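## Task

Pick up the server power supply from the desk and set it down on the wall shelf. Every other object must stay on whatever shelf, table or counter it started on. The robot must not tip over or finish leaning, or the task fails. The power supply has to rest on the shelf by itself at the end, not be held there by the robot.

## Robot and tools

ROBOT. A simulated Hello Robot Stretch 4 with one arm. It has an omni-wheel base, a lift that moves up and down a mast, an arm that telescopes straight forward, a wrist with yaw, pitch and roll, and a two-finger gripper. It stands about 1.6 m tall, and the base rim is within 0.23 m of the base origin. Loose objects may occasionally get nudged by the scene itself.

FRAMES. Base frame: origin on the floor below the base centre, x ahead, y to the left, z up. hand_pose (a point between the open fingertips) is reported in this frame and may be slightly off. The odometry frame is where the base frame was when the scene began. Headings are positive to the left, within -3.142 to 3.142.

execute_actions. Argument "actions" is a list holding one action or nothing; an empty list only reports state and images. Optional "cameras" picks which images come back: head_camera, head_left_camera, head_right_camera, wrist_camera, or "all" (the default); [] means none. An action contains "base", "joints" or both, plus optional "pace" and "contact_limits"; or it contains only "end_of_arm": "enable_torque", which re-powers wrist or gripper motors that shut off. Everything in one action starts at once.
- "base" holds exactly one relative move, measured from the base's last reported position: translate_m (metres, forward positive, -2 to 2), strafe_m (metres, left positive, -2 to 2), or rotate_rad (radians, counter-clockwise positive, -3.2 to 3.2).
- "joints" holds absolute targets by name: lift_m 0 to 1.2 m; arm_m 0 to 0.55 m extension; wrist_yaw_rad -1.134 to 4.276 (0 straight ahead, positive leftward, 3.14 stowed back, past 3.4 the arm may block it); wrist_pitch_rad -1.117 to 4.259 (0 level, 1.57 pointing down); wrist_roll_rad -1.117 to 4.259 (0 puts both fingers level, positive turns clockwise seen from behind); gripper_m -0.038 to 0.141 m fingertip gap (negative means fingers pressing together). Joint targets past range are clipped and flagged; other bad values or unknown keys reject the whole call with no motion.
- "pace": "slow", "default", "fast" or "max"; base up to 0.1/0.3/0.4/0.6 m/s and 1/2/3/4 rad/s, further capped when the lift is above 0.2.
- "contact_limits": {"arm_m": value} from 0 (gentlest) to 0.75 (firmest), default 0.5.
One action runs at most 15 s. A joint omitted from an action may keep pushing toward its earlier target. If a call reports a stop, any later execute_actions, wait or finished_scene calls in that same reply are skipped. A handy first move: lift_m 0.4 with wrist_yaw_rad 0 to unfold the wrist.

wait: "seconds" 0 to 10; returns the same state and images as an empty call.
zoom_image: "camera" plus "region" [x0, y0, x1, y1] in pixels of that camera's latest image, top-left origin, at most 504 x 504.
read_manual: optional "section" ("licences"); only licence text.
finished_scene: "scene" 1 or 2; ends that scene permanently and reports success, then gives the next task.

RESULT LINES. base_status and joint_status: "done", "off_target" (stopped short, may still push), "contact_stop_at_<key>" (met something; that part then holds or goes slack), "limit_stop_at_<name>" (e.g. own_body for self-collision, tilt when leaning over 6 degrees, which makes lift, arm and wheels slack), "time_out", "torque_fault" (a wrist or gripper motor went limp; send enable_torque). on_its_own lists uncommanded behaviour; "held at" is a held target, not a position. joint_positions gives joint values. lidar_m: 12 distances in metres from base origin, 30-degree sectors starting straight ahead and going counter-clockwise (4th left, 7th behind, 10th right); "-" means nothing seen or closer than 0.25 m; it misses glass and thin legs. wrist_depth_mm: 7x7 grid of depths, 100 to 2000 mm, read from top-left. base_odometry counts wheel turns only; if turned_by_wheels and turned_by_imu differ by more than about 0.1 rad, the base slipped or hit something. base_tilt in degrees, forward and right positive, with a fixed bias up to about 1.5. motor_effort in percent of maximum, peak of last action in brackets; a rest effort flagged out of range suggests pushing or carrying. The "pictures" line names the images in order.

GRIPPING. Command a gap smaller than the object to grip; squeezing harder pulls it toward the wrist. Position readings do not confirm a grasp; a firm squeeze shows as a clear gripper_m effort change. If fingertips snag on a surface, raise the lift.

CAMERAS. head_camera looks forward and down from the mast top; head_left_camera and head_right_camera are fisheyes aimed more steeply, showing base and arm; wrist_camera looks along the fingers. Turn the base to look elsewhere.

AVOID. Driving or turning with over 1 kg held and arm_m above 0.2, especially at fast paces; steady hard pushes or pulls, particularly with the gripper high; self-collision with the wrist pitched up and rolled; torque faults; dropping, slamming or knocking objects off furniture. Release the object and back away so it rests on the shelf unaided before finishing.

Each tool is called after ">>>" as name(argument=value, ...) on one line, values as JSON.

## Session

>>> execute_actions(actions=[])

Scene clock: 0.00 s.
base_odometry: x=+0.000 y=+0.000 heading=+0.000 (m, m, rad; odometry frame)
turned_by_wheels: +0.000 (rad since the last result)
turned_by_imu: +0.000 (rad since the last result)
base_tilt: forward=+1.0 right=+0.2 (deg)
lidar_m: 1.81 1.83 2.28 2.80 2.85 1.83 1.65 1.93 0.93 0.81 0.80 1.01
base_status: not commanded
joint_positions: lift_m=+0.288 arm_m=+0.002 wrist_yaw_rad=+3.123 wrist_pitch_rad=-0.002 wrist_roll_rad=+0.015 gripper_m=+0.057
joint_status: not commanded
motor_effort: lift_m=+17 arm_m=+0 wrist_yaw_rad=+0 wrist_pitch_rad=-9 wrist_roll_rad=+0 gripper_m=-3 wheel_0=+0 wheel_1=-1 wheel_2=+0 (%)
hand_pose: x=-0.1138 y=+0.0927 z=+0.4666 quat_wxyz=(+0.009, +0.001, +0.008, +1.000) (m; base frame)
wrist_depth_mm: - 137 1983 - - - - / - 117 138 - - - - / - 116 145 - - - - / 112 138 202 - - - - / 214 1921 1921 - - - - / 1499 1756 198 1661 192 1618 1661 / 1078 1160 1098 136 1138 1008 1118
pictures: head_camera, head_left_camera, head_right_camera, wrist_camera
Images, in order (width x height): head_camera 420x560, head_left_camera 420x672, head_right_camera 420x672, wrist_camera 616x392.

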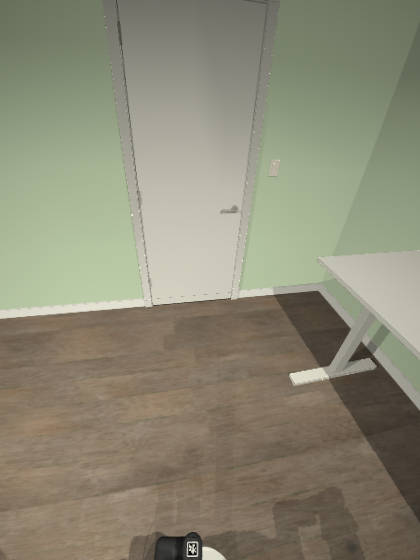

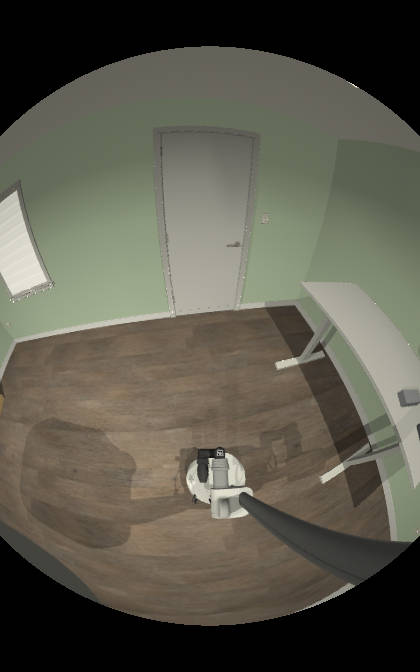

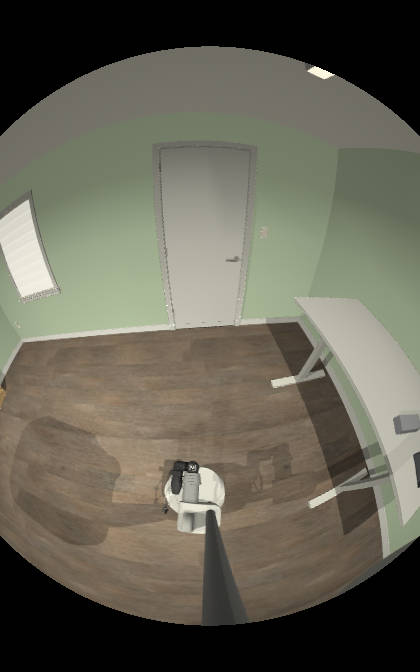

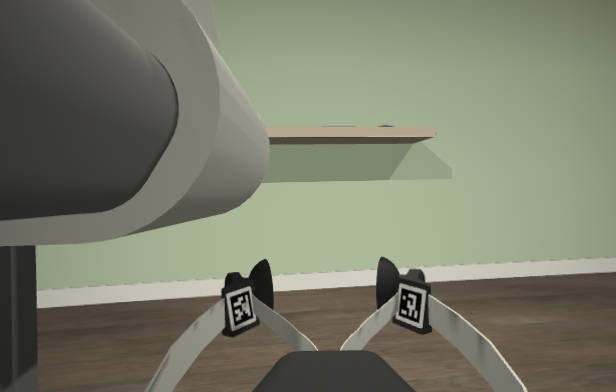

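>>> execute_actions(actions=[{"base":{"rotate_rad":-1.4},"joints":{"lift_m":0.8},"pace":"fast"}])

Scene clock: 4.87 s.
base_odometry: x=+0.000 y=+0.000 heading=-1.400 (m, m, rad; odometry frame)
turned_by_wheels: -1.400 (rad since the last result)
turned_by_imu: -1.400 (rad since the last result)
base_tilt: forward=+1.1 right=+0.2 (deg)
lidar_m: 0.81 0.85 1.15 1.79 1.88 2.58 2.83 2.73 1.72 1.65 1.99 0.83
base_status: done
joint_positions: lift_m=+0.800 arm_m=+0.002 wrist_yaw_rad=+3.123 wrist_pitch_rad=-0.002 wrist_roll_rad=+0.015 gripper_m=+0.057
joint_status: all done
motor_effort: lift_m=+22(24) arm_m=+0(0) wrist_yaw_rad=+1(1) wrist_pitch_rad=-8(8) wrist_roll_rad=-2(0) gripper_m=-4(1) wheel_0=-1(7) wheel_1=-2(11) wheel_2=-2(10) (%)
hand_pose: x=-0.1138 y=+0.0927 z=+0.9785 quat_wxyz=(+0.009, +0.001, +0.008, +1.000) (m; base frame)
wrist_depth_mm: - 137 - - - - - / - 117 139 - - - - / - 116 145 - - - - / 112 138 202 - - - - / 214 - - - - - - / - - 199 - 191 - - / - - - 136 - - -
pictures: head_camera, head_left_camera, head_right_camera, wrist_camera
Images, in order (width x height): head_camera 420x560, head_left_camera 420x672, head_right_camera 420x672, wrist_camera 616x392.

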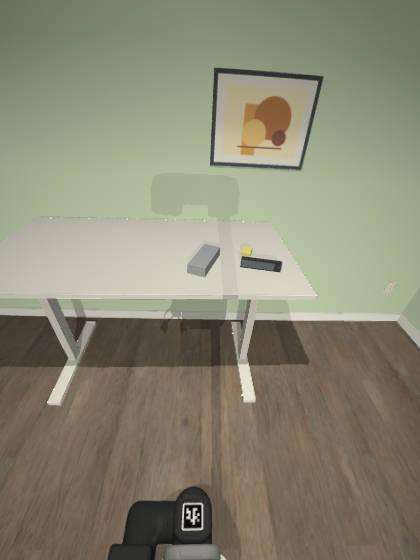

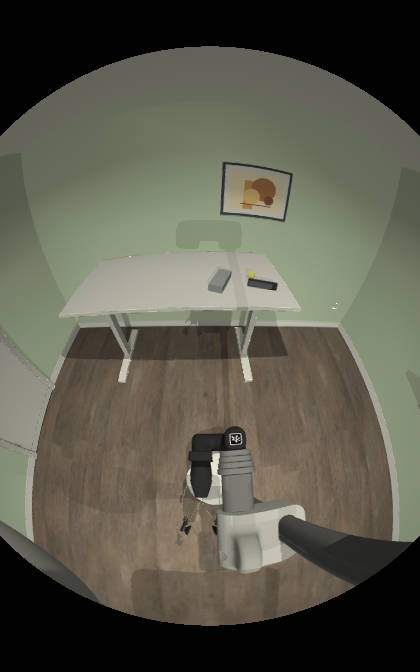

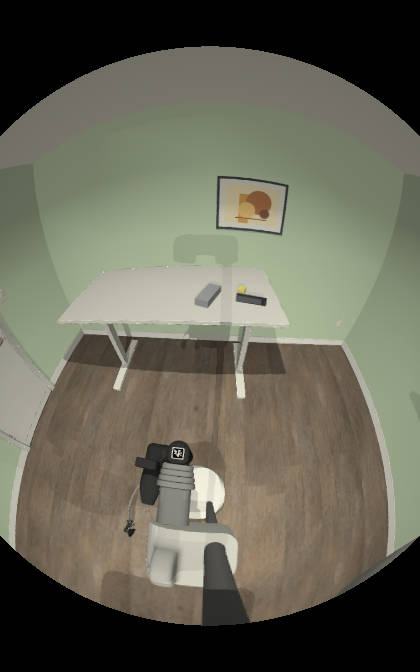

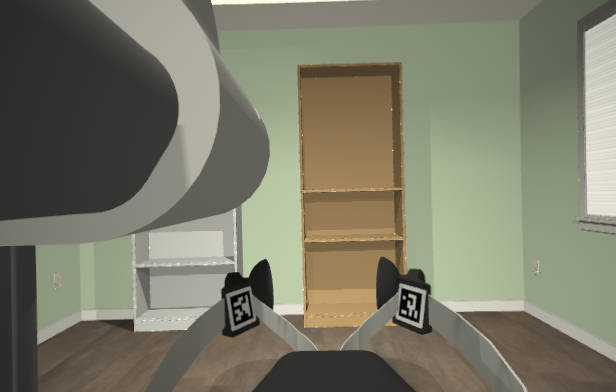

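>>> zoom_image(camera="head_camera", region=[150,200,320,310])

Region (150, 200, 320, 310) of head_camera's 420x560 image, scaled by 2.965, with more detail than that image has; it fills the top 326 rows of this view, and the rest is white.

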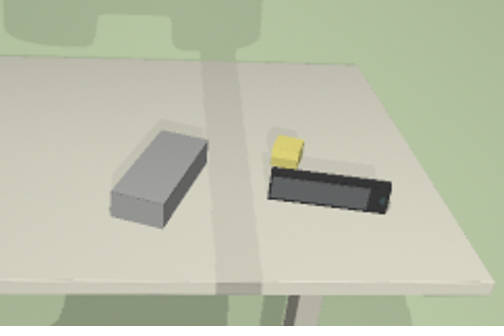

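>>> execute_actions(actions=[{"joints":{"lift_m":0.95,"wrist_yaw_rad":0,"wrist_pitch_rad":0.3,"gripper_m":0.14},"pace":"fast"}])

Scene clock: 7.50 s.
base_odometry: x=+0.000 y=+0.000 heading=-1.400 (m, m, rad; odometry frame)
turned_by_wheels: +0.000 (rad since the last result)
turned_by_imu: +0.000 (rad since the last result)
base_tilt: forward=+1.1 right=+0.2 (deg)
lidar_m: 0.81 0.85 1.15 1.81 1.91 2.59 2.84 2.72 1.73 1.66 1.99 0.87
base_status: not commanded
joint_positions: lift_m=+0.950 arm_m=+0.002 wrist_yaw_rad=+0.000 wrist_pitch_rad=+0.302 wrist_roll_rad=+0.015 gripper_m=+0.140
joint_status: all done
motor_effort: lift_m=+22(25) arm_m=+0(0) wrist_yaw_rad=-1(5) wrist_pitch_rad=-7(6) wrist_roll_rad=+0(0) gripper_m=+1(5) wheel_0=-1(1) wheel_1=-2(2) wheel_2=-3(2) (%)
hand_pose: x=+0.4485 y=-0.0873 z=+1.0421 quat_wxyz=(+0.989, +0.007, +0.150, -0.001) (m; base frame)
wrist_depth_mm: 1281 1281 1255 1255 1229 1229 1229 / 1336 1336 1308 1308 1308 1308 1308 / 1366 1336 1281 1205 1160 1336 1366 / 723 707 691 668 654 707 1397 / 1537 1537 1537 1499 1499 1464 1464 / 1618 1618 212 1576 1078 193 1576 / 1576 1576 1576 145 1499 1499 1499
pictures: head_camera, head_left_camera, head_right_camera, wrist_camera
Images, in order (width x height): head_camera 420x560, head_left_camera 420x672, head_right_camera 420x672, wrist_camera 616x392.

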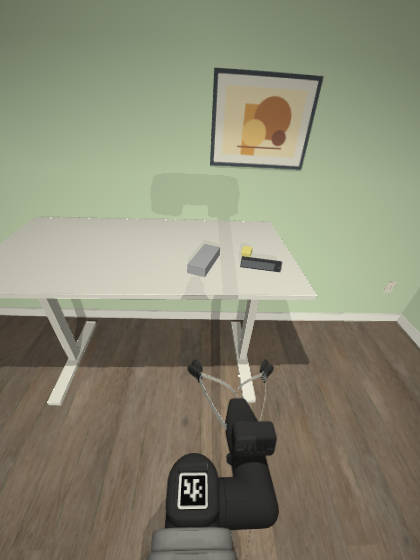

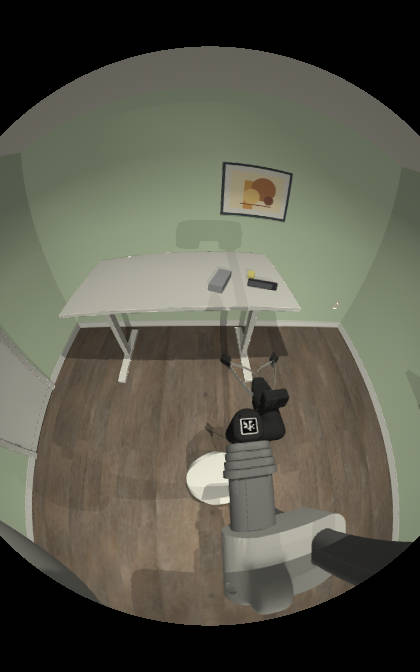

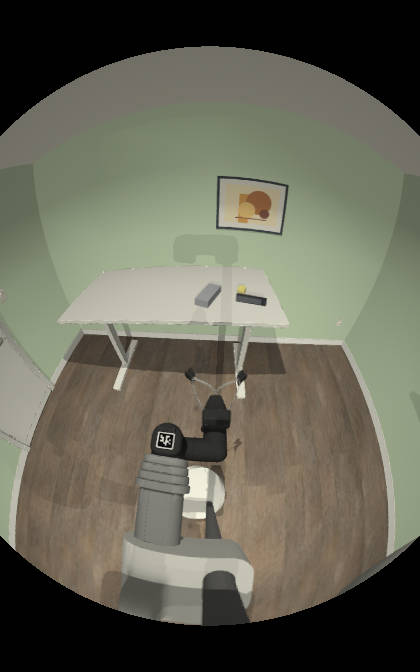

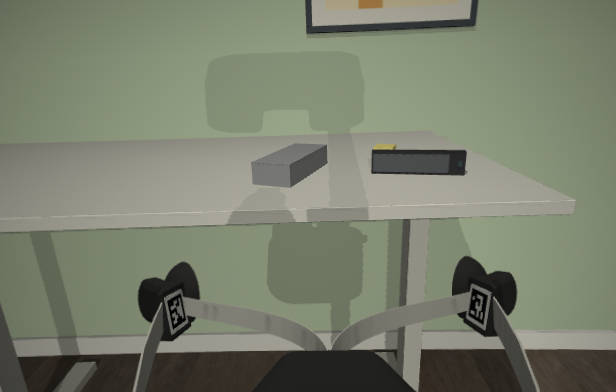

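>>> execute_actions(actions=[{"base":{"rotate_rad":-0.43},"pace":"fast"}], cameras=[])

>>> execute_actions(actions=[{"base":{"strafe_m":0.5},"pace":"fast"}], cameras=[])

>>> execute_actions(actions=[{"base":{"translate_m":0.25},"joints":{"lift_m":0.9},"pace":"fast"}], cameras=["head_camera","wrist_camera"])

Scene clock: 9.20 s.
base_odometry: x=+0.000 y=+0.000 heading=-1.830 (m, m, rad; odometry frame)
turned_by_wheels: -0.430 (rad since the last result)
turned_by_imu: -0.430 (rad since the last result)
base_tilt: forward=+1.1 right=+0.2 (deg)
lidar_m: 0.83 0.80 0.87 1.26 1.81 1.97 2.90 2.80 2.51 1.69 1.64 2.04
base_status: done
joint_positions: lift_m=+0.950 arm_m=+0.002 wrist_yaw_rad=+0.000 wrist_pitch_rad=+0.302 wrist_roll_rad=+0.015 gripper_m=+0.140
joint_status: not commanded
motor_effort: lift_m=+22(22) arm_m=-1(0) wrist_yaw_rad=-1(1) wrist_pitch_rad=-7(7) wrist_roll_rad=+0(1) gripper_m=+0(1) wheel_0=+1(6) wheel_1=+2(7) wheel_2=+1(7) (%)
hand_pose: x=+0.4485 y=-0.0874 z=+1.0421 quat_wxyz=(+0.989, +0.007, +0.150, -0.001) (m; base frame)
wrist_depth_mm: 1118 1205 1281 1464 1537 1756 1618 / 1160 1255 1366 1499 1661 1863 1661 / 1160 1255 1281 1537 1708 1921 1708 / 654 707 750 1576 1808 - 1661 / 1281 1397 1464 1708 1921 - 1756 / 1336 1397 212 1708 1808 194 1756 / 1366 1499 1499 144 1576 1499 1537
pictures: none
No camera images: the call's "cameras" was empty. Leave "cameras" out to get every camera's image.

Scene clock: 11.87 s.
base_odometry: x=+0.483 y=-0.128 heading=-1.830 (m, m, rad; odometry frame)
turned_by_wheels: +0.000 (rad since the last result)
turned_by_imu: +0.001 (rad since the last result)
base_tilt: forward=+1.0 right=+0.2 (deg)
lidar_m: 0.60 0.58 0.64 1.37 1.36 1.49 2.21 3.02 3.11 2.15 2.12 0.80
base_status: done
joint_positions: lift_m=+0.950 arm_m=+0.002 wrist_yaw_rad=+0.000 wrist_pitch_rad=+0.302 wrist_roll_rad=+0.015 gripper_m=+0.140
joint_status: not commanded
motor_effort: lift_m=+22(22) arm_m=+0(0) wrist_yaw_rad=+0(2) wrist_pitch_rad=-8(7) wrist_roll_rad=-1(0) gripper_m=+0(0) wheel_0=+2(10) wheel_1=-2(10) wheel_2=+1(0) (%)
hand_pose: x=+0.4485 y=-0.0874 z=+1.0421 quat_wxyz=(+0.989, +0.007, +0.150, -0.001) (m; base frame)
wrist_depth_mm: 960 1025 1118 1205 1336 1499 1661 / 991 1060 1160 1281 1430 1537 1756 / 1025 1098 1160 1229 1182 1618 1921 / 723 699 683 634 654 699 - / 488 480 480 530 1118 1863 - / 399 410 213 1537 1138 193 1863 / 1182 1281 1430 145 1430 1464 1537
pictures: none
No camera images: the call's "cameras" was empty. Leave "cameras" out to get every camera's image.

Scene clock: 13.93 s.
base_odometry: x=+0.419 y=-0.370 heading=-1.830 (m, m, rad; odometry frame)
turned_by_wheels: +0.000 (rad since the last result)
turned_by_imu: -0.001 (rad since the last result)
base_tilt: forward=+1.1 right=+0.2 (deg)
lidar_m: 0.37 0.36 0.40 0.59 1.42 1.55 2.38 3.25 2.97 2.04 2.05 0.50
base_status: done
joint_positions: lift_m=+0.900 arm_m=+0.002 wrist_yaw_rad=+0.000 wrist_pitch_rad=+0.302 wrist_roll_rad=+0.015 gripper_m=+0.140
joint_status: all done
motor_effort: lift_m=+15(21) arm_m=-1(1) wrist_yaw_rad=+0(1) wrist_pitch_rad=-9(8) wrist_roll_rad=+1(1) gripper_m=+0(0) wheel_0=-1(5) wheel_1=+2(6) wheel_2=+1(10) (%)
hand_pose: x=+0.4485 y=-0.0874 z=+0.9927 quat_wxyz=(+0.989, +0.007, +0.150, -0.001) (m; base frame)
wrist_depth_mm: 788 854 917 991 1098 1205 1397 / 809 878 960 1042 1138 1308 1464 / 831 891 960 931 891 1281 1537 / 554 544 525 402 500 488 480 / 377 366 362 353 347 342 368 / 283 255 213 271 281 195 1756 / 229 224 231 145 878 1430 1464
pictures: head_camera, wrist_camera
Images, in order (width x height): head_camera 420x560, wrist_camera 616x392.

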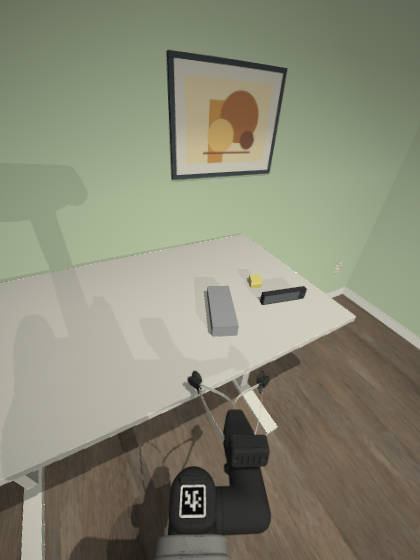

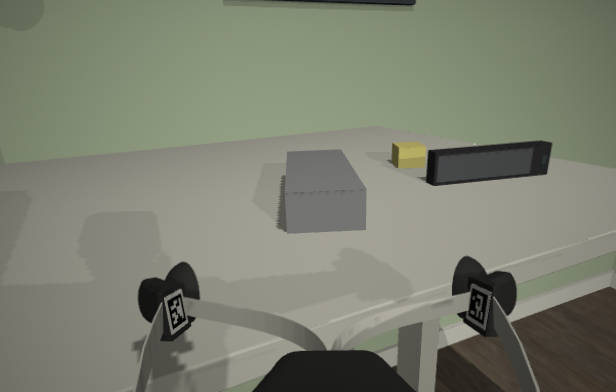

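>>> execute_actions(actions=[{"joints":{"lift_m":0.875,"arm_m":0.15}}], cameras=["head_camera","wrist_camera"])

Scene clock: 15.67 s.
base_odometry: x=+0.419 y=-0.370 heading=-1.830 (m, m, rad; odometry frame)
turned_by_wheels: +0.000 (rad since the last result)
turned_by_imu: +0.000 (rad since the last result)
base_tilt: forward=+1.1 right=+0.1 (deg)
lidar_m: 0.38 0.36 0.39 0.58 1.44 1.56 2.37 3.25 2.96 2.05 2.04 0.58
base_status: not commanded
joint_positions: lift_m=+0.876 arm_m=+0.149 wrist_yaw_rad=-0.003 wrist_pitch_rad=+0.297 wrist_roll_rad=+0.015 gripper_m=+0.140
joint_status: all done
motor_effort: lift_m=+11(14) arm_m=+8(12) wrist_yaw_rad=+9(13) wrist_pitch_rad=+9(9) wrist_roll_rad=+1(4) gripper_m=+0(0) wheel_0=-1(1) wheel_1=+2(2) wheel_2=-2(2) (%)
hand_pose: x=+0.5952 y=-0.0881 z=+0.9695 quat_wxyz=(+0.989, +0.008, +0.148, -0.002) (m; base frame)
wrist_depth_mm: 683 741 798 878 960 1060 1205 / 707 759 831 904 991 1118 1281 / 723 778 831 842 809 1118 1281 / 484 477 466 303 436 392 399 / 325 319 314 242 270 300 296 / 246 220 217 235 232 191 228 / 197 193 191 142 187 180 186
pictures: head_camera, wrist_camera
Images, in order (width x height): head_camera 420x560, wrist_camera 616x392.

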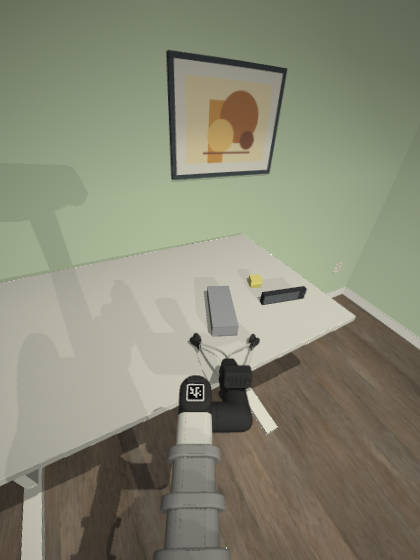

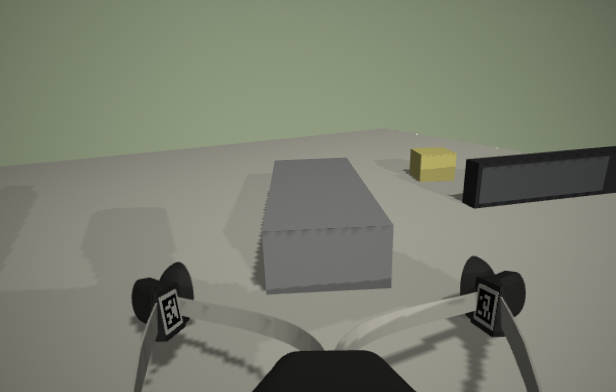

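>>> execute_actions(actions=[{"joints":{"lift_m":0.89,"wrist_pitch_rad":0.3}}], cameras=[])

>>> execute_actions(actions=[{"joints":{"arm_m":0.28}}], cameras=["head_camera","wrist_camera"])

Scene clock: 16.53 s.
base_odometry: x=+0.419 y=-0.370 heading=-1.830 (m, m, rad; odometry frame)
turned_by_wheels: +0.000 (rad since the last result)
turned_by_imu: +0.000 (rad since the last result)
base_tilt: forward=+1.1 right=+0.2 (deg)
lidar_m: 0.35 0.36 0.41 0.59 1.43 1.56 2.38 3.24 2.96 2.04 2.04 0.60
base_status: not commanded
joint_positions: lift_m=+0.890 arm_m=+0.149 wrist_yaw_rad=+0.000 wrist_pitch_rad=+0.302 wrist_roll_rad=+0.015 gripper_m=+0.140
joint_status: all done
motor_effort: lift_m=+22(23) arm_m=+6(8) wrist_yaw_rad=+1(8) wrist_pitch_rad=-6(10) wrist_roll_rad=+0(0) gripper_m=+0(1) wheel_0=-1(1) wheel_1=+2(2) wheel_2=-2(2) (%)
hand_pose: x=+0.5952 y=-0.0875 z=+0.9821 quat_wxyz=(+0.989, +0.007, +0.150, -0.001) (m; base frame)
wrist_depth_mm: 683 732 798 878 960 1060 1205 / 707 759 820 904 991 1118 1281 / 723 778 831 866 831 1138 1308 / 517 500 488 332 462 394 407 / 347 342 334 245 287 319 314 / 263 238 212 250 238 193 244 / 212 207 206 145 202 193 199
pictures: none
No camera images: the call's "cameras" was empty. Leave "cameras" out to get every camera's image.

Scene clock: 17.97 s.
base_odometry: x=+0.419 y=-0.370 heading=-1.830 (m, m, rad; odometry frame)
turned_by_wheels: +0.000 (rad since the last result)
turned_by_imu: +0.000 (rad since the last result)
base_tilt: forward=+1.1 right=+0.2 (deg)
lidar_m: 0.37 0.36 0.39 0.57 1.43 1.56 2.37 3.24 2.97 2.04 2.05 0.49
base_status: not commanded
joint_positions: lift_m=+0.890 arm_m=+0.279 wrist_yaw_rad=+0.000 wrist_pitch_rad=+0.302 wrist_roll_rad=+0.015 gripper_m=+0.140
joint_status: all done
motor_effort: lift_m=+22(22) arm_m=+6(9) wrist_yaw_rad=+0(8) wrist_pitch_rad=-8(13) wrist_roll_rad=-1(1) gripper_m=+0(1) wheel_0=-1(0) wheel_1=+2(2) wheel_2=+0(2) (%)
hand_pose: x=+0.7252 y=-0.0875 z=+0.9820 quat_wxyz=(+0.989, +0.007, +0.151, -0.001) (m; base frame)
wrist_depth_mm: 591 634 691 759 831 917 1042 / 609 661 715 778 866 960 1098 / 627 676 732 788 831 1008 1182 / 512 496 488 329 459 382 442 / 345 340 332 227 286 317 270 / 260 236 197 180 180 194 242 / 211 201 204 145 187 192 198
pictures: head_camera, wrist_camera
Images, in order (width x height): head_camera 420x560, wrist_camera 616x392.

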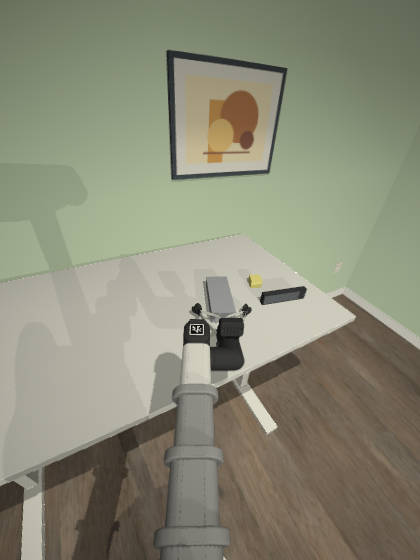

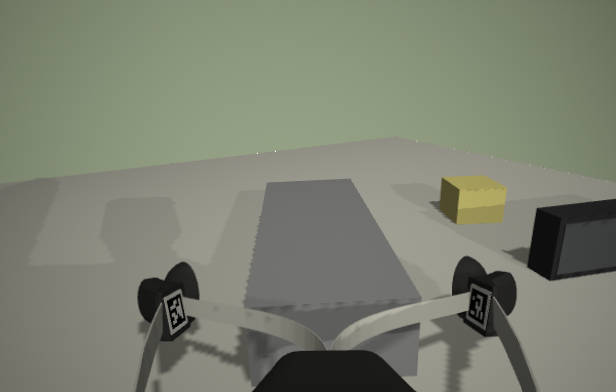

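>>> execute_actions(actions=[{"joints":{"arm_m":0.305}}], cameras=[])

>>> execute_actions(actions=[{"joints":{"gripper_m":-0.02}}], cameras=[])

>>> execute_actions(actions=[{"joints":{"lift_m":0.93},"pace":"slow"}], cameras=["head_camera","wrist_camera"])

Scene clock: 18.90 s.
base_odometry: x=+0.419 y=-0.370 heading=-1.830 (m, m, rad; odometry frame)
turned_by_wheels: +0.000 (rad since the last result)
turned_by_imu: +0.000 (rad since the last result)
base_tilt: forward=+1.1 right=+0.2 (deg)
lidar_m: 0.39 0.36 0.38 0.59 1.43 1.55 2.39 3.23 2.96 2.06 2.06 0.49
base_status: not commanded
joint_positions: lift_m=+0.890 arm_m=+0.304 wrist_yaw_rad=+0.000 wrist_pitch_rad=+0.302 wrist_roll_rad=+0.015 gripper_m=+0.140
joint_status: all done
motor_effort: lift_m=+22(22) arm_m=+6(8) wrist_yaw_rad=+1(2) wrist_pitch_rad=-7(11) wrist_roll_rad=-1(1) gripper_m=+0(0) wheel_0=+0(1) wheel_1=+2(1) wheel_2=+0(0) (%)
hand_pose: x=+0.7501 y=-0.0875 z=+0.9820 quat_wxyz=(+0.989, +0.007, +0.151, -0.001) (m; base frame)
wrist_depth_mm: 569 615 668 732 798 891 1008 / 591 640 691 768 842 946 1060 / 615 654 707 768 831 960 1118 / 512 500 484 329 462 373 442 / 347 340 330 227 285 317 254 / 262 236 199 178 180 195 243 / 211 201 204 144 186 192 198
pictures: none
No camera images: the call's "cameras" was empty. Leave "cameras" out to get every camera's image.

Scene clock: 21.40 s.
base_odometry: x=+0.419 y=-0.370 heading=-1.830 (m, m, rad; odometry frame)
turned_by_wheels: +0.000 (rad since the last result)
turned_by_imu: +0.000 (rad since the last result)
base_tilt: forward=+1.1 right=+0.2 (deg)
lidar_m: 0.38 0.36 0.40 0.58 1.42 1.58 2.38 3.23 2.95 2.04 2.03 0.51
base_status: not commanded
joint_positions: lift_m=+0.890 arm_m=+0.304 wrist_yaw_rad=+0.001 wrist_pitch_rad=+0.310 wrist_roll_rad=+0.015 gripper_m=-0.019
joint_status: all done
on_its_own: wrist_pitch_rad is at rest, and its effort (-29) is outside its rest range (-23 to +23)
motor_effort: lift_m=+22(22) arm_m=+5(6) wrist_yaw_rad=-1(4) wrist_pitch_rad=-29(28) wrist_roll_rad=-1(0) gripper_m=-34(35) wheel_0=-1(1) wheel_1=+2(2) wheel_2=+0(0) (%)
hand_pose: x=+0.7497 y=-0.0873 z=+0.9799 quat_wxyz=(+0.988, +0.007, +0.154, -0.001) (m; base frame)
wrist_depth_mm: 574 615 668 723 798 904 991 / 591 634 683 759 842 931 1060 / 615 661 707 759 741 946 1138 / 480 469 455 303 430 362 415 / 330 324 315 209 235 301 254 / 252 248 171 159 158 169 232 / 203 185 169 151 151 185 178
pictures: none
No camera images: the call's "cameras" was empty. Leave "cameras" out to get every camera's image.

Scene clock: 22.57 s.
base_odometry: x=+0.419 y=-0.370 heading=-1.830 (m, m, rad; odometry frame)
turned_by_wheels: +0.000 (rad since the last result)
turned_by_imu: +0.000 (rad since the last result)
base_tilt: forward=+1.1 right=+0.2 (deg)
lidar_m: 0.38 0.35 0.39 0.58 1.44 1.56 2.38 3.24 2.96 2.05 2.04 0.51
base_status: not commanded
joint_positions: lift_m=+0.929 arm_m=+0.304 wrist_yaw_rad=+0.000 wrist_pitch_rad=+0.315 wrist_roll_rad=+0.015 gripper_m=-0.019
joint_status: all done
on_its_own: wrist_pitch_rad is at rest, and its effort (-45) is outside its rest range (-23 to +23)
motor_effort: lift_m=+26(26) arm_m=+5(6) wrist_yaw_rad=-1(1) wrist_pitch_rad=-45(48) wrist_roll_rad=-2(1) gripper_m=-36(36) wheel_0=+0(1) wheel_1=+2(2) wheel_2=+0(0) (%)
hand_pose: x=+0.7492 y=-0.0873 z=+1.0180 quat_wxyz=(+0.988, +0.007, +0.157, -0.001) (m; base frame)
wrist_depth_mm: 574 615 661 732 798 891 991 / 597 634 691 759 842 946 1060 / 609 654 723 778 842 991 1138 / 591 574 559 544 530 521 517 / 410 399 392 223 338 355 368 / 314 307 171 153 152 169 258 / 253 232 170 153 153 232 223
pictures: head_camera, wrist_camera
Images, in order (width x height): head_camera 420x560, wrist_camera 616x392.

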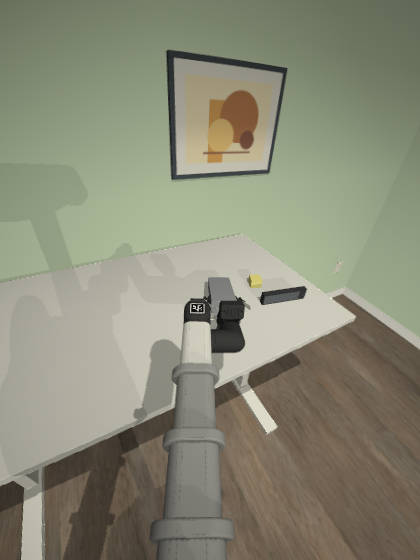

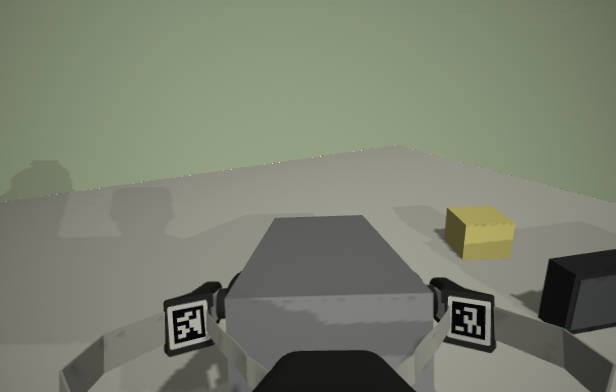

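>>> execute_actions(actions=[{"joints":{"lift_m":1.0},"pace":"slow"}], cameras=["head_camera","wrist_camera","head_right_camera"])

Scene clock: 24.10 s.
base_odometry: x=+0.419 y=-0.370 heading=-1.830 (m, m, rad; odometry frame)
turned_by_wheels: +0.000 (rad since the last result)
turned_by_imu: +0.000 (rad since the last result)
base_tilt: forward=+1.1 right=+0.2 (deg)
lidar_m: 0.38 0.36 0.40 0.59 1.43 1.58 2.37 3.21 2.95 2.05 2.06 0.50
base_status: not commanded
joint_positions: lift_m=+0.999 arm_m=+0.304 wrist_yaw_rad=+0.000 wrist_pitch_rad=+0.316 wrist_roll_rad=+0.015 gripper_m=-0.019
joint_status: all done
on_its_own: wrist_pitch_rad is at rest, and its effort (-49) is outside its rest range (-23 to +23)
motor_effort: lift_m=+27(28) arm_m=+6(6) wrist_yaw_rad=-1(1) wrist_pitch_rad=-49(48) wrist_roll_rad=-2(1) gripper_m=-36(34) wheel_0=-1(1) wheel_1=+2(2) wheel_2=+0(1) (%)
hand_pose: x=+0.7491 y=-0.0873 z=+1.0878 quat_wxyz=(+0.988, +0.007, +0.157, -0.001) (m; base frame)
wrist_depth_mm: 569 615 661 723 798 891 1008 / 591 634 699 759 842 946 1060 / 609 661 715 788 891 1008 1138 / 634 683 732 750 732 1025 1205 / 559 549 539 163 162 512 508 / 430 424 169 155 154 169 399 / 349 319 317 150 148 319 274
pictures: head_camera, head_right_camera, wrist_camera
Images, in order (width x height): head_camera 420x560, head_right_camera 420x672, wrist_camera 616x392.

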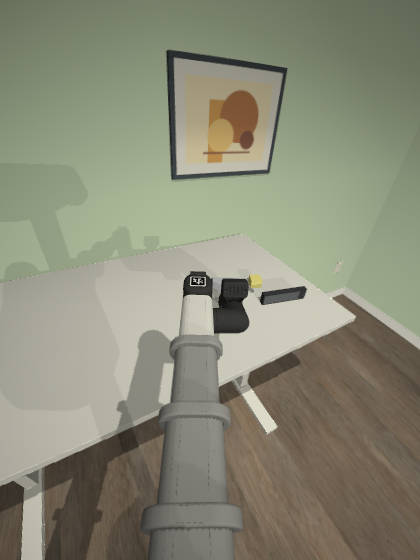

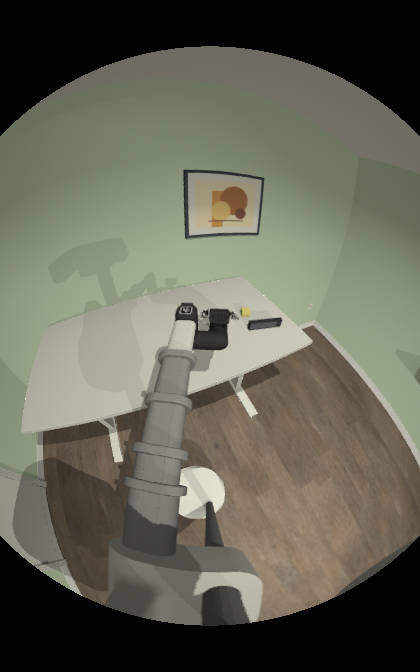

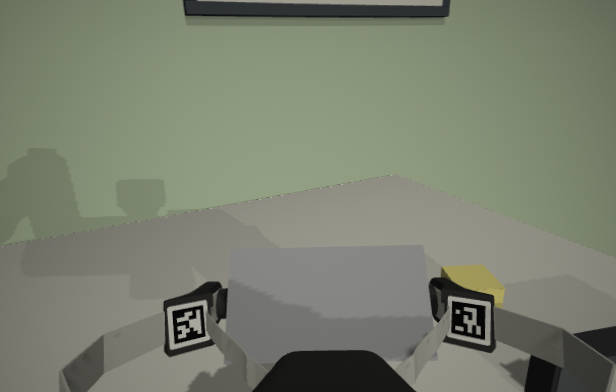

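>>> execute_actions(actions=[{"joints":{"lift_m":0.94,"arm_m":0.25},"pace":"slow"}], cameras=["head_camera","wrist_camera"])

>>> execute_actions(actions=[{"joints":{"lift_m":0.893},"pace":"slow"}], cameras=["head_camera","wrist_camera"])

Scene clock: 26.17 s.
base_odometry: x=+0.419 y=-0.370 heading=-1.830 (m, m, rad; odometry frame)
turned_by_wheels: +0.000 (rad since the last result)
turned_by_imu: +0.000 (rad since the last result)
base_tilt: forward=+1.1 right=+0.2 (deg)
lidar_m: 0.37 0.37 0.38 0.58 1.44 1.55 2.37 3.24 2.95 2.04 2.04 0.50
base_status: not commanded
joint_positions: lift_m=+0.940 arm_m=+0.251 wrist_yaw_rad=+0.000 wrist_pitch_rad=+0.304 wrist_roll_rad=+0.015 gripper_m=-0.019
joint_status: all done
motor_effort: lift_m=+16(26) arm_m=-6(7) wrist_yaw_rad=+0(1) wrist_pitch_rad=-12(47) wrist_roll_rad=+0(1) gripper_m=-35(37) wheel_0=-1(1) wheel_1=+2(2) wheel_2=+0(0) (%)
hand_pose: x=+0.6973 y=-0.0874 z=+1.0321 quat_wxyz=(+0.988, +0.007, +0.151, -0.001) (m; base frame)
wrist_depth_mm: 615 654 707 768 854 946 1060 / 634 683 732 809 904 1008 1138 / 647 699 768 842 917 1042 1205 / 654 654 640 621 603 597 1229 / 455 449 439 256 399 404 314 / 347 340 169 154 154 169 310 / 278 255 172 154 152 254 245
pictures: head_camera, wrist_camera
Images, in order (width x height): head_camera 420x560, wrist_camera 616x392.

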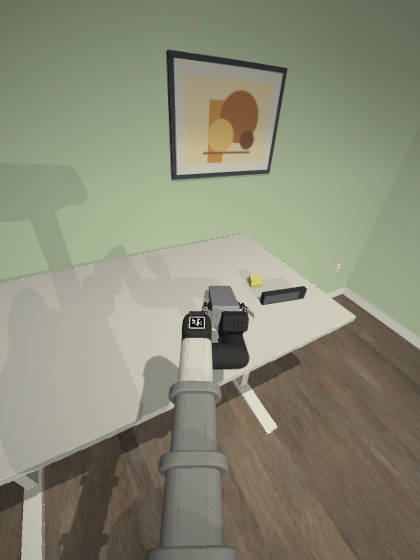

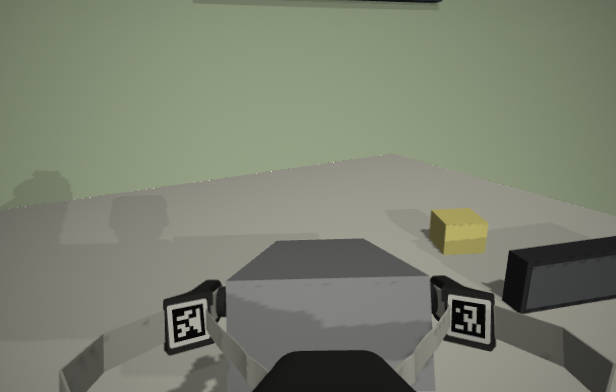

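Scene clock: 27.43 s.
base_odometry: x=+0.419 y=-0.370 heading=-1.830 (m, m, rad; odometry frame)
turned_by_wheels: +0.000 (rad since the last result)
turned_by_imu: +0.000 (rad since the last result)
base_tilt: forward=+1.1 right=+0.2 (deg)
lidar_m: 0.39 0.35 0.40 0.58 1.42 1.57 2.37 3.25 2.95 2.03 2.03 0.51
base_status: not commanded
joint_positions: lift_m=+0.893 arm_m=+0.251 wrist_yaw_rad=+0.000 wrist_pitch_rad=+0.305 wrist_roll_rad=+0.015 gripper_m=-0.019
joint_status: all done
motor_effort: lift_m=+15(15) arm_m=-6(7) wrist_yaw_rad=+0(0) wrist_pitch_rad=-16(14) wrist_roll_rad=+2(2) gripper_m=-32(35) wheel_0=+0(1) wheel_1=+2(2) wheel_2=+0(0) (%)
hand_pose: x=+0.6971 y=-0.0874 z=+0.9850 quat_wxyz=(+0.988, +0.007, +0.152, -0.001) (m; base frame)
wrist_depth_mm: 609 654 707 778 866 960 1060 / 634 683 741 809 891 991 1118 / 654 707 759 809 809 1025 1205 / 512 500 488 329 436 399 303 / 349 342 334 214 245 317 297 / 264 259 172 159 158 169 244 / 213 195 173 153 153 195 187
pictures: head_camera, wrist_camera
Images, in order (width x height): head_camera 420x560, wrist_camera 616x392.

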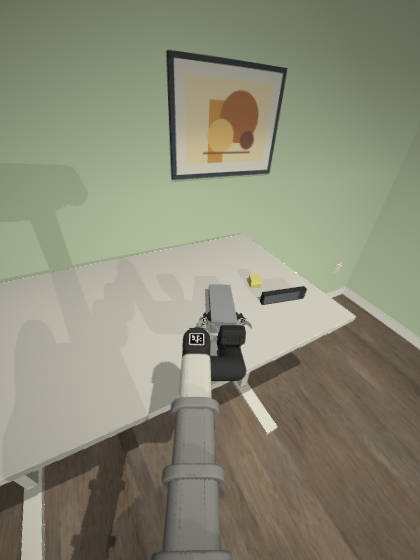

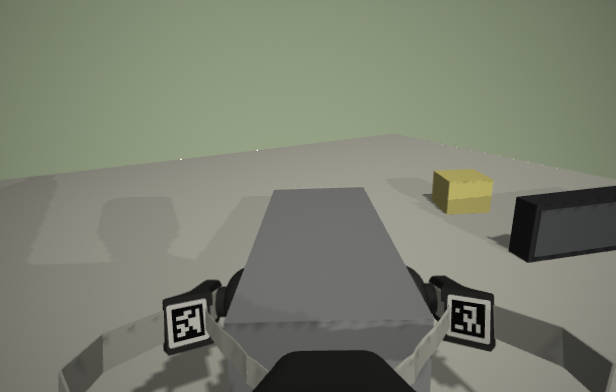

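>>> execute_actions(actions=[{"joints":{"gripper_m":0.14}}], cameras=[])

>>> execute_actions(actions=[{"joints":{"lift_m":1.1}}], cameras=[])

>>> execute_actions(actions=[{"joints":{"arm_m":0.43,"wrist_pitch_rad":0.9}}], cameras=[])

>>> execute_actions(actions=[{"joints":{"lift_m":1.045}}], cameras=["head_right_camera","wrist_camera"])

Scene clock: 30.23 s.
base_odometry: x=+0.419 y=-0.370 heading=-1.830 (m, m, rad; odometry frame)
turned_by_wheels: +0.000 (rad since the last result)
turned_by_imu: +0.001 (rad since the last result)
base_tilt: forward=+1.1 right=+0.2 (deg)
lidar_m: 0.38 0.36 0.38 0.58 1.42 1.56 2.38 3.23 2.95 2.06 2.02 0.52
base_status: not commanded
joint_positions: lift_m=+0.893 arm_m=+0.251 wrist_yaw_rad=+0.000 wrist_pitch_rad=+0.302 wrist_roll_rad=+0.015 gripper_m=+0.140
joint_status: all done
motor_effort: lift_m=+16(16) arm_m=-6(6) wrist_yaw_rad=+1(1) wrist_pitch_rad=-8(23) wrist_roll_rad=-2(1) gripper_m=+1(33) wheel_0=-1(1) wheel_1=+2(1) wheel_2=+0(0) (%)
hand_pose: x=+0.6973 y=-0.0875 z=+0.9855 quat_wxyz=(+0.989, +0.007, +0.151, -0.001) (m; base frame)
wrist_depth_mm: 609 654 707 778 854 960 1060 / 627 676 741 809 904 1008 1138 / 654 707 759 809 842 1042 1205 / 521 508 496 342 436 397 455 / 353 347 342 235 293 319 300 / 267 242 195 181 183 194 248 / 216 211 203 144 189 198 203
pictures: none
No camera images: the call's "cameras" was empty. Leave "cameras" out to get every camera's image.

Scene clock: 32.17 s.
base_odometry: x=+0.419 y=-0.370 heading=-1.830 (m, m, rad; odometry frame)
turned_by_wheels: +0.000 (rad since the last result)
turned_by_imu: +0.000 (rad since the last result)
base_tilt: forward=+1.1 right=+0.2 (deg)
lidar_m: 0.38 0.36 0.39 0.58 1.43 1.57 2.38 3.22 2.97 2.05 2.05 0.50
base_status: not commanded
joint_positions: lift_m=+1.100 arm_m=+0.251 wrist_yaw_rad=+0.000 wrist_pitch_rad=+0.302 wrist_roll_rad=+0.015 gripper_m=+0.140
joint_status: all done
motor_effort: lift_m=+22(23) arm_m=-6(6) wrist_yaw_rad=+1(2) wrist_pitch_rad=-9(9) wrist_roll_rad=+1(1) gripper_m=-1(0) wheel_0=-1(1) wheel_1=+2(1) wheel_2=+0(0) (%)
hand_pose: x=+0.6973 y=-0.0875 z=+1.1920 quat_wxyz=(+0.989, +0.007, +0.151, -0.001) (m; base frame)
wrist_depth_mm: 615 661 691 759 831 946 1060 / 634 676 723 798 891 1008 1138 / 654 699 768 842 946 1060 1205 / 676 723 798 878 991 1118 1281 / 691 750 798 788 778 1160 1366 / 634 569 213 597 569 194 1397 / 508 496 492 145 477 462 477
pictures: none
No camera images: the call's "cameras" was empty. Leave "cameras" out to get every camera's image.

Scene clock: 33.80 s.
base_odometry: x=+0.419 y=-0.370 heading=-1.830 (m, m, rad; odometry frame)
turned_by_wheels: +0.000 (rad since the last result)
turned_by_imu: +0.000 (rad since the last result)
base_tilt: forward=+1.1 right=+0.2 (deg)
lidar_m: 0.38 0.36 0.39 0.59 1.42 1.56 2.38 3.24 2.95 2.05 2.04 0.51
base_status: not commanded
joint_positions: lift_m=+1.100 arm_m=+0.429 wrist_yaw_rad=+0.000 wrist_pitch_rad=+0.901 wrist_roll_rad=+0.015 gripper_m=+0.140
joint_status: all done
motor_effort: lift_m=+22(22) arm_m=+6(6) wrist_yaw_rad=-1(1) wrist_pitch_rad=-6(6) wrist_roll_rad=+0(0) gripper_m=+0(0) wheel_0=+0(1) wheel_1=+2(2) wheel_2=+0(0) (%)
hand_pose: x=+0.7789 y=-0.0874 z=+1.0517 quat_wxyz=(+0.900, +0.007, +0.436, -0.003) (m; base frame)
wrist_depth_mm: 525 569 591 585 574 585 1025 / 521 512 504 500 492 484 492 / 452 449 442 436 430 427 418 / 399 397 392 387 384 347 375 / 357 355 351 296 336 342 340 / 325 312 213 270 278 194 270 / 298 293 293 145 285 281 283
pictures: none
No camera images: the call's "cameras" was empty. Leave "cameras" out to get every camera's image.

Scene clock: 34.93 s.
base_odometry: x=+0.419 y=-0.370 heading=-1.830 (m, m, rad; odometry frame)
turned_by_wheels: +0.000 (rad since the last result)
turned_by_imu: +0.000 (rad since the last result)
base_tilt: forward=+1.1 right=+0.2 (deg)
lidar_m: 0.38 0.36 0.39 0.59 1.40 1.56 2.38 3.25 2.95 2.04 2.06 0.49
base_status: not commanded
joint_positions: lift_m=+1.045 arm_m=+0.429 wrist_yaw_rad=+0.000 wrist_pitch_rad=+0.901 wrist_roll_rad=+0.015 gripper_m=+0.140
joint_status: all done
motor_effort: lift_m=+14(20) arm_m=+6(6) wrist_yaw_rad=+0(1) wrist_pitch_rad=-5(5) wrist_roll_rad=-1(2) gripper_m=+0(1) wheel_0=-1(0) wheel_1=+2(2) wheel_2=+0(0) (%)
hand_pose: x=+0.7789 y=-0.0874 z=+0.9973 quat_wxyz=(+0.900, +0.007, +0.436, -0.003) (m; base frame)
wrist_depth_mm: 508 496 488 480 473 466 473 / 427 421 418 413 407 399 394 / 375 368 366 359 355 325 345 / 330 325 324 262 310 306 309 / 296 293 289 236 273 282 278 / 268 257 213 213 216 193 250 / 246 242 237 145 230 232 235
pictures: head_right_camera, wrist_camera
Images, in order (width x height): head_right_camera 420x672, wrist_camera 616x392.

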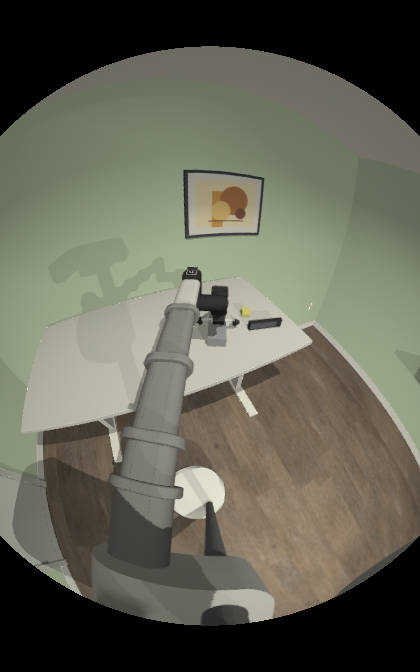

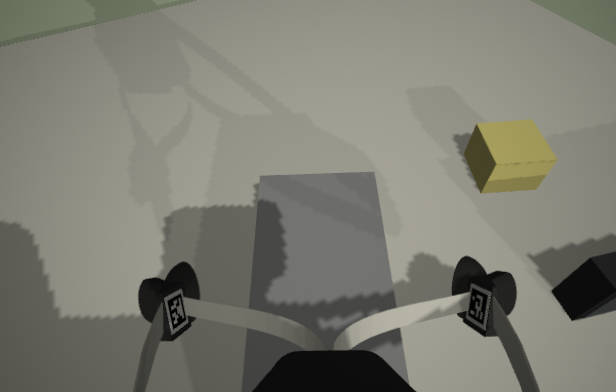

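>>> execute_actions(actions=[{"joints":{"lift_m":0.995,"gripper_m":0.11},"pace":"slow"}], cameras=["wrist_camera"])

Scene clock: 40.30 s.
base_odometry: x=+0.419 y=-0.370 heading=-1.830 (m, m, rad; odometry frame)
turned_by_wheels: +0.000 (rad since the last result)
turned_by_imu: +0.006 (rad since the last result)
base_tilt: forward=+1.0 right=+0.2 (deg)
lidar_m: 0.37 0.37 0.40 0.60 1.44 1.56 2.39 3.23 2.93 2.03 2.04 0.50
base_status: not commanded
joint_positions: lift_m=+1.013 arm_m=+0.429 wrist_yaw_rad=-0.003 wrist_pitch_rad=+0.897 wrist_roll_rad=+0.015 gripper_m=+0.110
joint_status: lift_m contact_stop (moved -0.032 of -0.050); the others done
on_its_own: lift_m is slack since a contact_stop (your +0.995 is given up)
motor_effort: lift_m=+16(16) arm_m=+6(6) wrist_yaw_rad=+11(19) wrist_pitch_rad=+9(30) wrist_roll_rad=+1(1) gripper_m=-9(9) wheel_0=+0(1) wheel_1=+2(2) wheel_2=-5(5) (%)
hand_pose: x=+0.7796 y=-0.0880 z=+0.9657 quat_wxyz=(+0.901, +0.007, +0.434, -0.005) (m; base frame)
wrist_depth_mm: 455 452 445 439 433 427 418 / 387 382 379 373 370 364 359 / 336 332 330 325 322 304 285 / 297 294 290 229 272 282 281 / 265 263 259 206 213 253 252 / 240 234 193 187 186 196 229 / 219 214 213 138 170 208 211
pictures: wrist_camera
Images, in order (width x height): wrist_camera 616x392.

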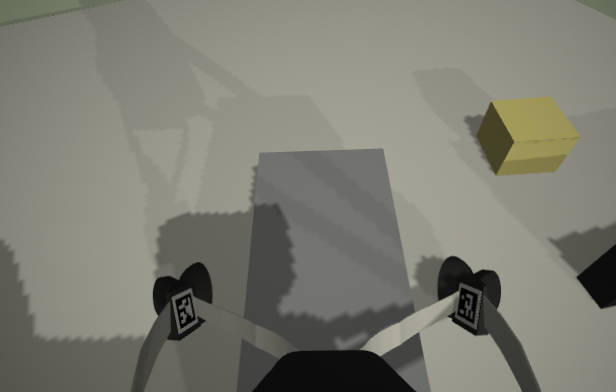

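Tips on the desk. Raise slightly and close.

>>> execute_actions(actions=[{"joints":{"lift_m":1.022,"wrist_pitch_rad":0.9}}], cameras=[])

>>> execute_actions(actions=[{"joints":{"gripper_m":-0.03}}], cameras=["wrist_camera"])

>>> execute_actions(actions=[{"joints":{"lift_m":1.07},"pace":"slow"}], cameras=["wrist_camera","head_right_camera"])

Scene clock: 41.03 s.
base_odometry: x=+0.419 y=-0.370 heading=-1.830 (m, m, rad; odometry frame)
turned_by_wheels: +0.000 (rad since the last result)
turned_by_imu: +0.000 (rad since the last result)
base_tilt: forward=+1.1 right=+0.2 (deg)
lidar_m: 0.39 0.37 0.39 0.60 1.43 1.56 2.40 3.25 2.95 2.05 2.04 0.49
base_status: not commanded
joint_positions: lift_m=+1.022 arm_m=+0.429 wrist_yaw_rad=+0.000 wrist_pitch_rad=+0.901 wrist_roll_rad=+0.015 gripper_m=+0.110
joint_status: all done
motor_effort: lift_m=+22(22) arm_m=+6(6) wrist_yaw_rad=+2(8) wrist_pitch_rad=-3(9) wrist_roll_rad=+1(1) gripper_m=-2(7) wheel_0=+0(1) wheel_1=+2(2) wheel_2=-2(6) (%)
hand_pose: x=+0.7789 y=-0.0875 z=+0.9737 quat_wxyz=(+0.900, +0.007, +0.435, -0.003) (m; base frame)
wrist_depth_mm: 455 449 442 436 430 421 415 / 387 384 379 375 368 362 357 / 338 334 330 325 322 304 279 / 298 297 293 233 242 283 281 / 268 265 263 208 212 255 253 / 243 240 192 190 189 224 231 / 223 217 218 138 175 211 212
pictures: none
No camera images: the call's "cameras" was empty. Leave "cameras" out to get every camera's image.

Scene clock: 43.17 s.
base_odometry: x=+0.419 y=-0.370 heading=-1.830 (m, m, rad; odometry frame)
turned_by_wheels: +0.000 (rad since the last result)
turned_by_imu: +0.000 (rad since the last result)
base_tilt: forward=+1.1 right=+0.2 (deg)
lidar_m: 0.37 0.37 0.40 0.60 1.43 1.55 2.40 3.23 2.97 2.04 2.05 0.50
base_status: not commanded
joint_positions: lift_m=+1.022 arm_m=+0.429 wrist_yaw_rad=+0.000 wrist_pitch_rad=+0.908 wrist_roll_rad=+0.015 gripper_m=-0.029
joint_status: all done
on_its_own: wrist_pitch_rad is at rest, and its effort (-25) is outside its rest range (-23 to +23)
motor_effort: lift_m=+22(22) arm_m=+5(6) wrist_yaw_rad=+0(3) wrist_pitch_rad=-25(26) wrist_roll_rad=+0(0) gripper_m=-37(38) wheel_0=-2(1) wheel_1=+2(2) wheel_2=-2(3) (%)
hand_pose: x=+0.7774 y=-0.0874 z=+0.9725 quat_wxyz=(+0.899, +0.007, +0.439, -0.003) (m; base frame)
wrist_depth_mm: 436 430 427 418 413 404 397 / 375 370 366 362 355 349 343 / 329 324 320 317 312 296 281 / 291 287 279 202 209 276 273 / 262 259 252 183 185 248 247 / 238 236 172 167 167 167 225 / 218 208 166 157 149 206 201
pictures: wrist_camera
Images, in order (width x height): wrist_camera 616x392.

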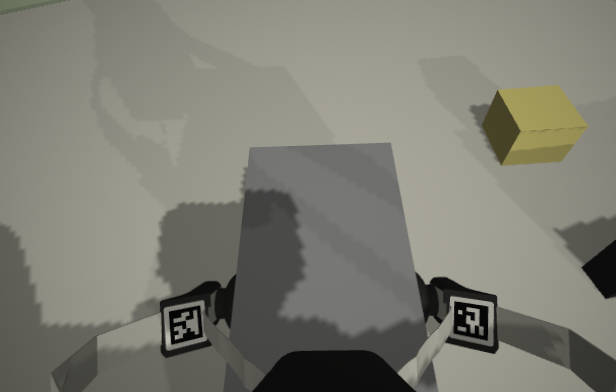

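Scene clock: 44.43 s.
base_odometry: x=+0.419 y=-0.370 heading=-1.830 (m, m, rad; odometry frame)
turned_by_wheels: +0.000 (rad since the last result)
turned_by_imu: +0.000 (rad since the last result)
base_tilt: forward=+1.0 right=+0.1 (deg)
lidar_m: 0.37 0.36 0.40 0.60 1.41 1.57 2.41 3.23 2.94 2.06 2.03 0.50
base_status: not commanded
joint_positions: lift_m=+1.069 arm_m=+0.429 wrist_yaw_rad=+0.000 wrist_pitch_rad=+0.908 wrist_roll_rad=+0.015 gripper_m=-0.029
joint_status: all done
on_its_own: wrist_pitch_rad is at rest, and its effort (-24) is outside its rest range (-23 to +23)
motor_effort: lift_m=+27(28) arm_m=+5(5) wrist_yaw_rad=+1(1) wrist_pitch_rad=-24(25) wrist_roll_rad=+0(0) gripper_m=-37(39) wheel_0=-1(1) wheel_1=+2(2) wheel_2=-2(2) (%)
hand_pose: x=+0.7775 y=-0.0874 z=+1.0201 quat_wxyz=(+0.899, +0.007, +0.438, -0.003) (m; base frame)
wrist_depth_mm: 521 521 512 508 504 492 946 / 455 449 442 436 430 424 418 / 397 392 387 382 377 366 370 / 353 349 340 202 208 325 325 / 317 314 304 182 185 300 298 / 287 285 171 167 166 167 260 / 264 253 167 157 149 249 244
pictures: head_right_camera, wrist_camera
Images, in order (width x height): head_right_camera 420x672, wrist_camera 616x392.

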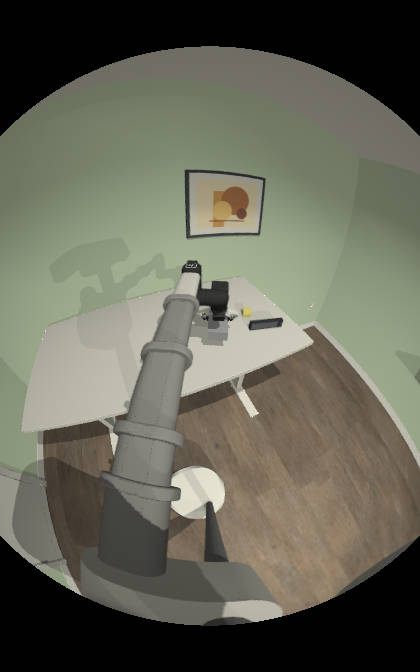

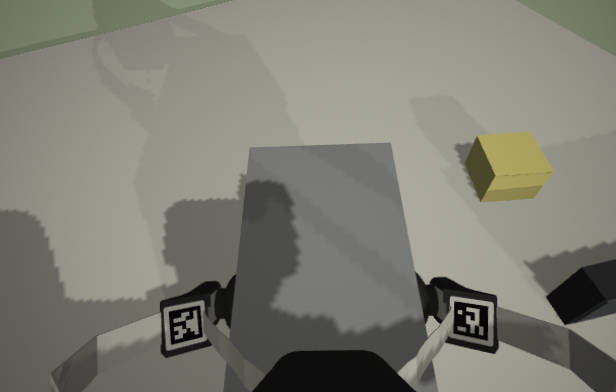

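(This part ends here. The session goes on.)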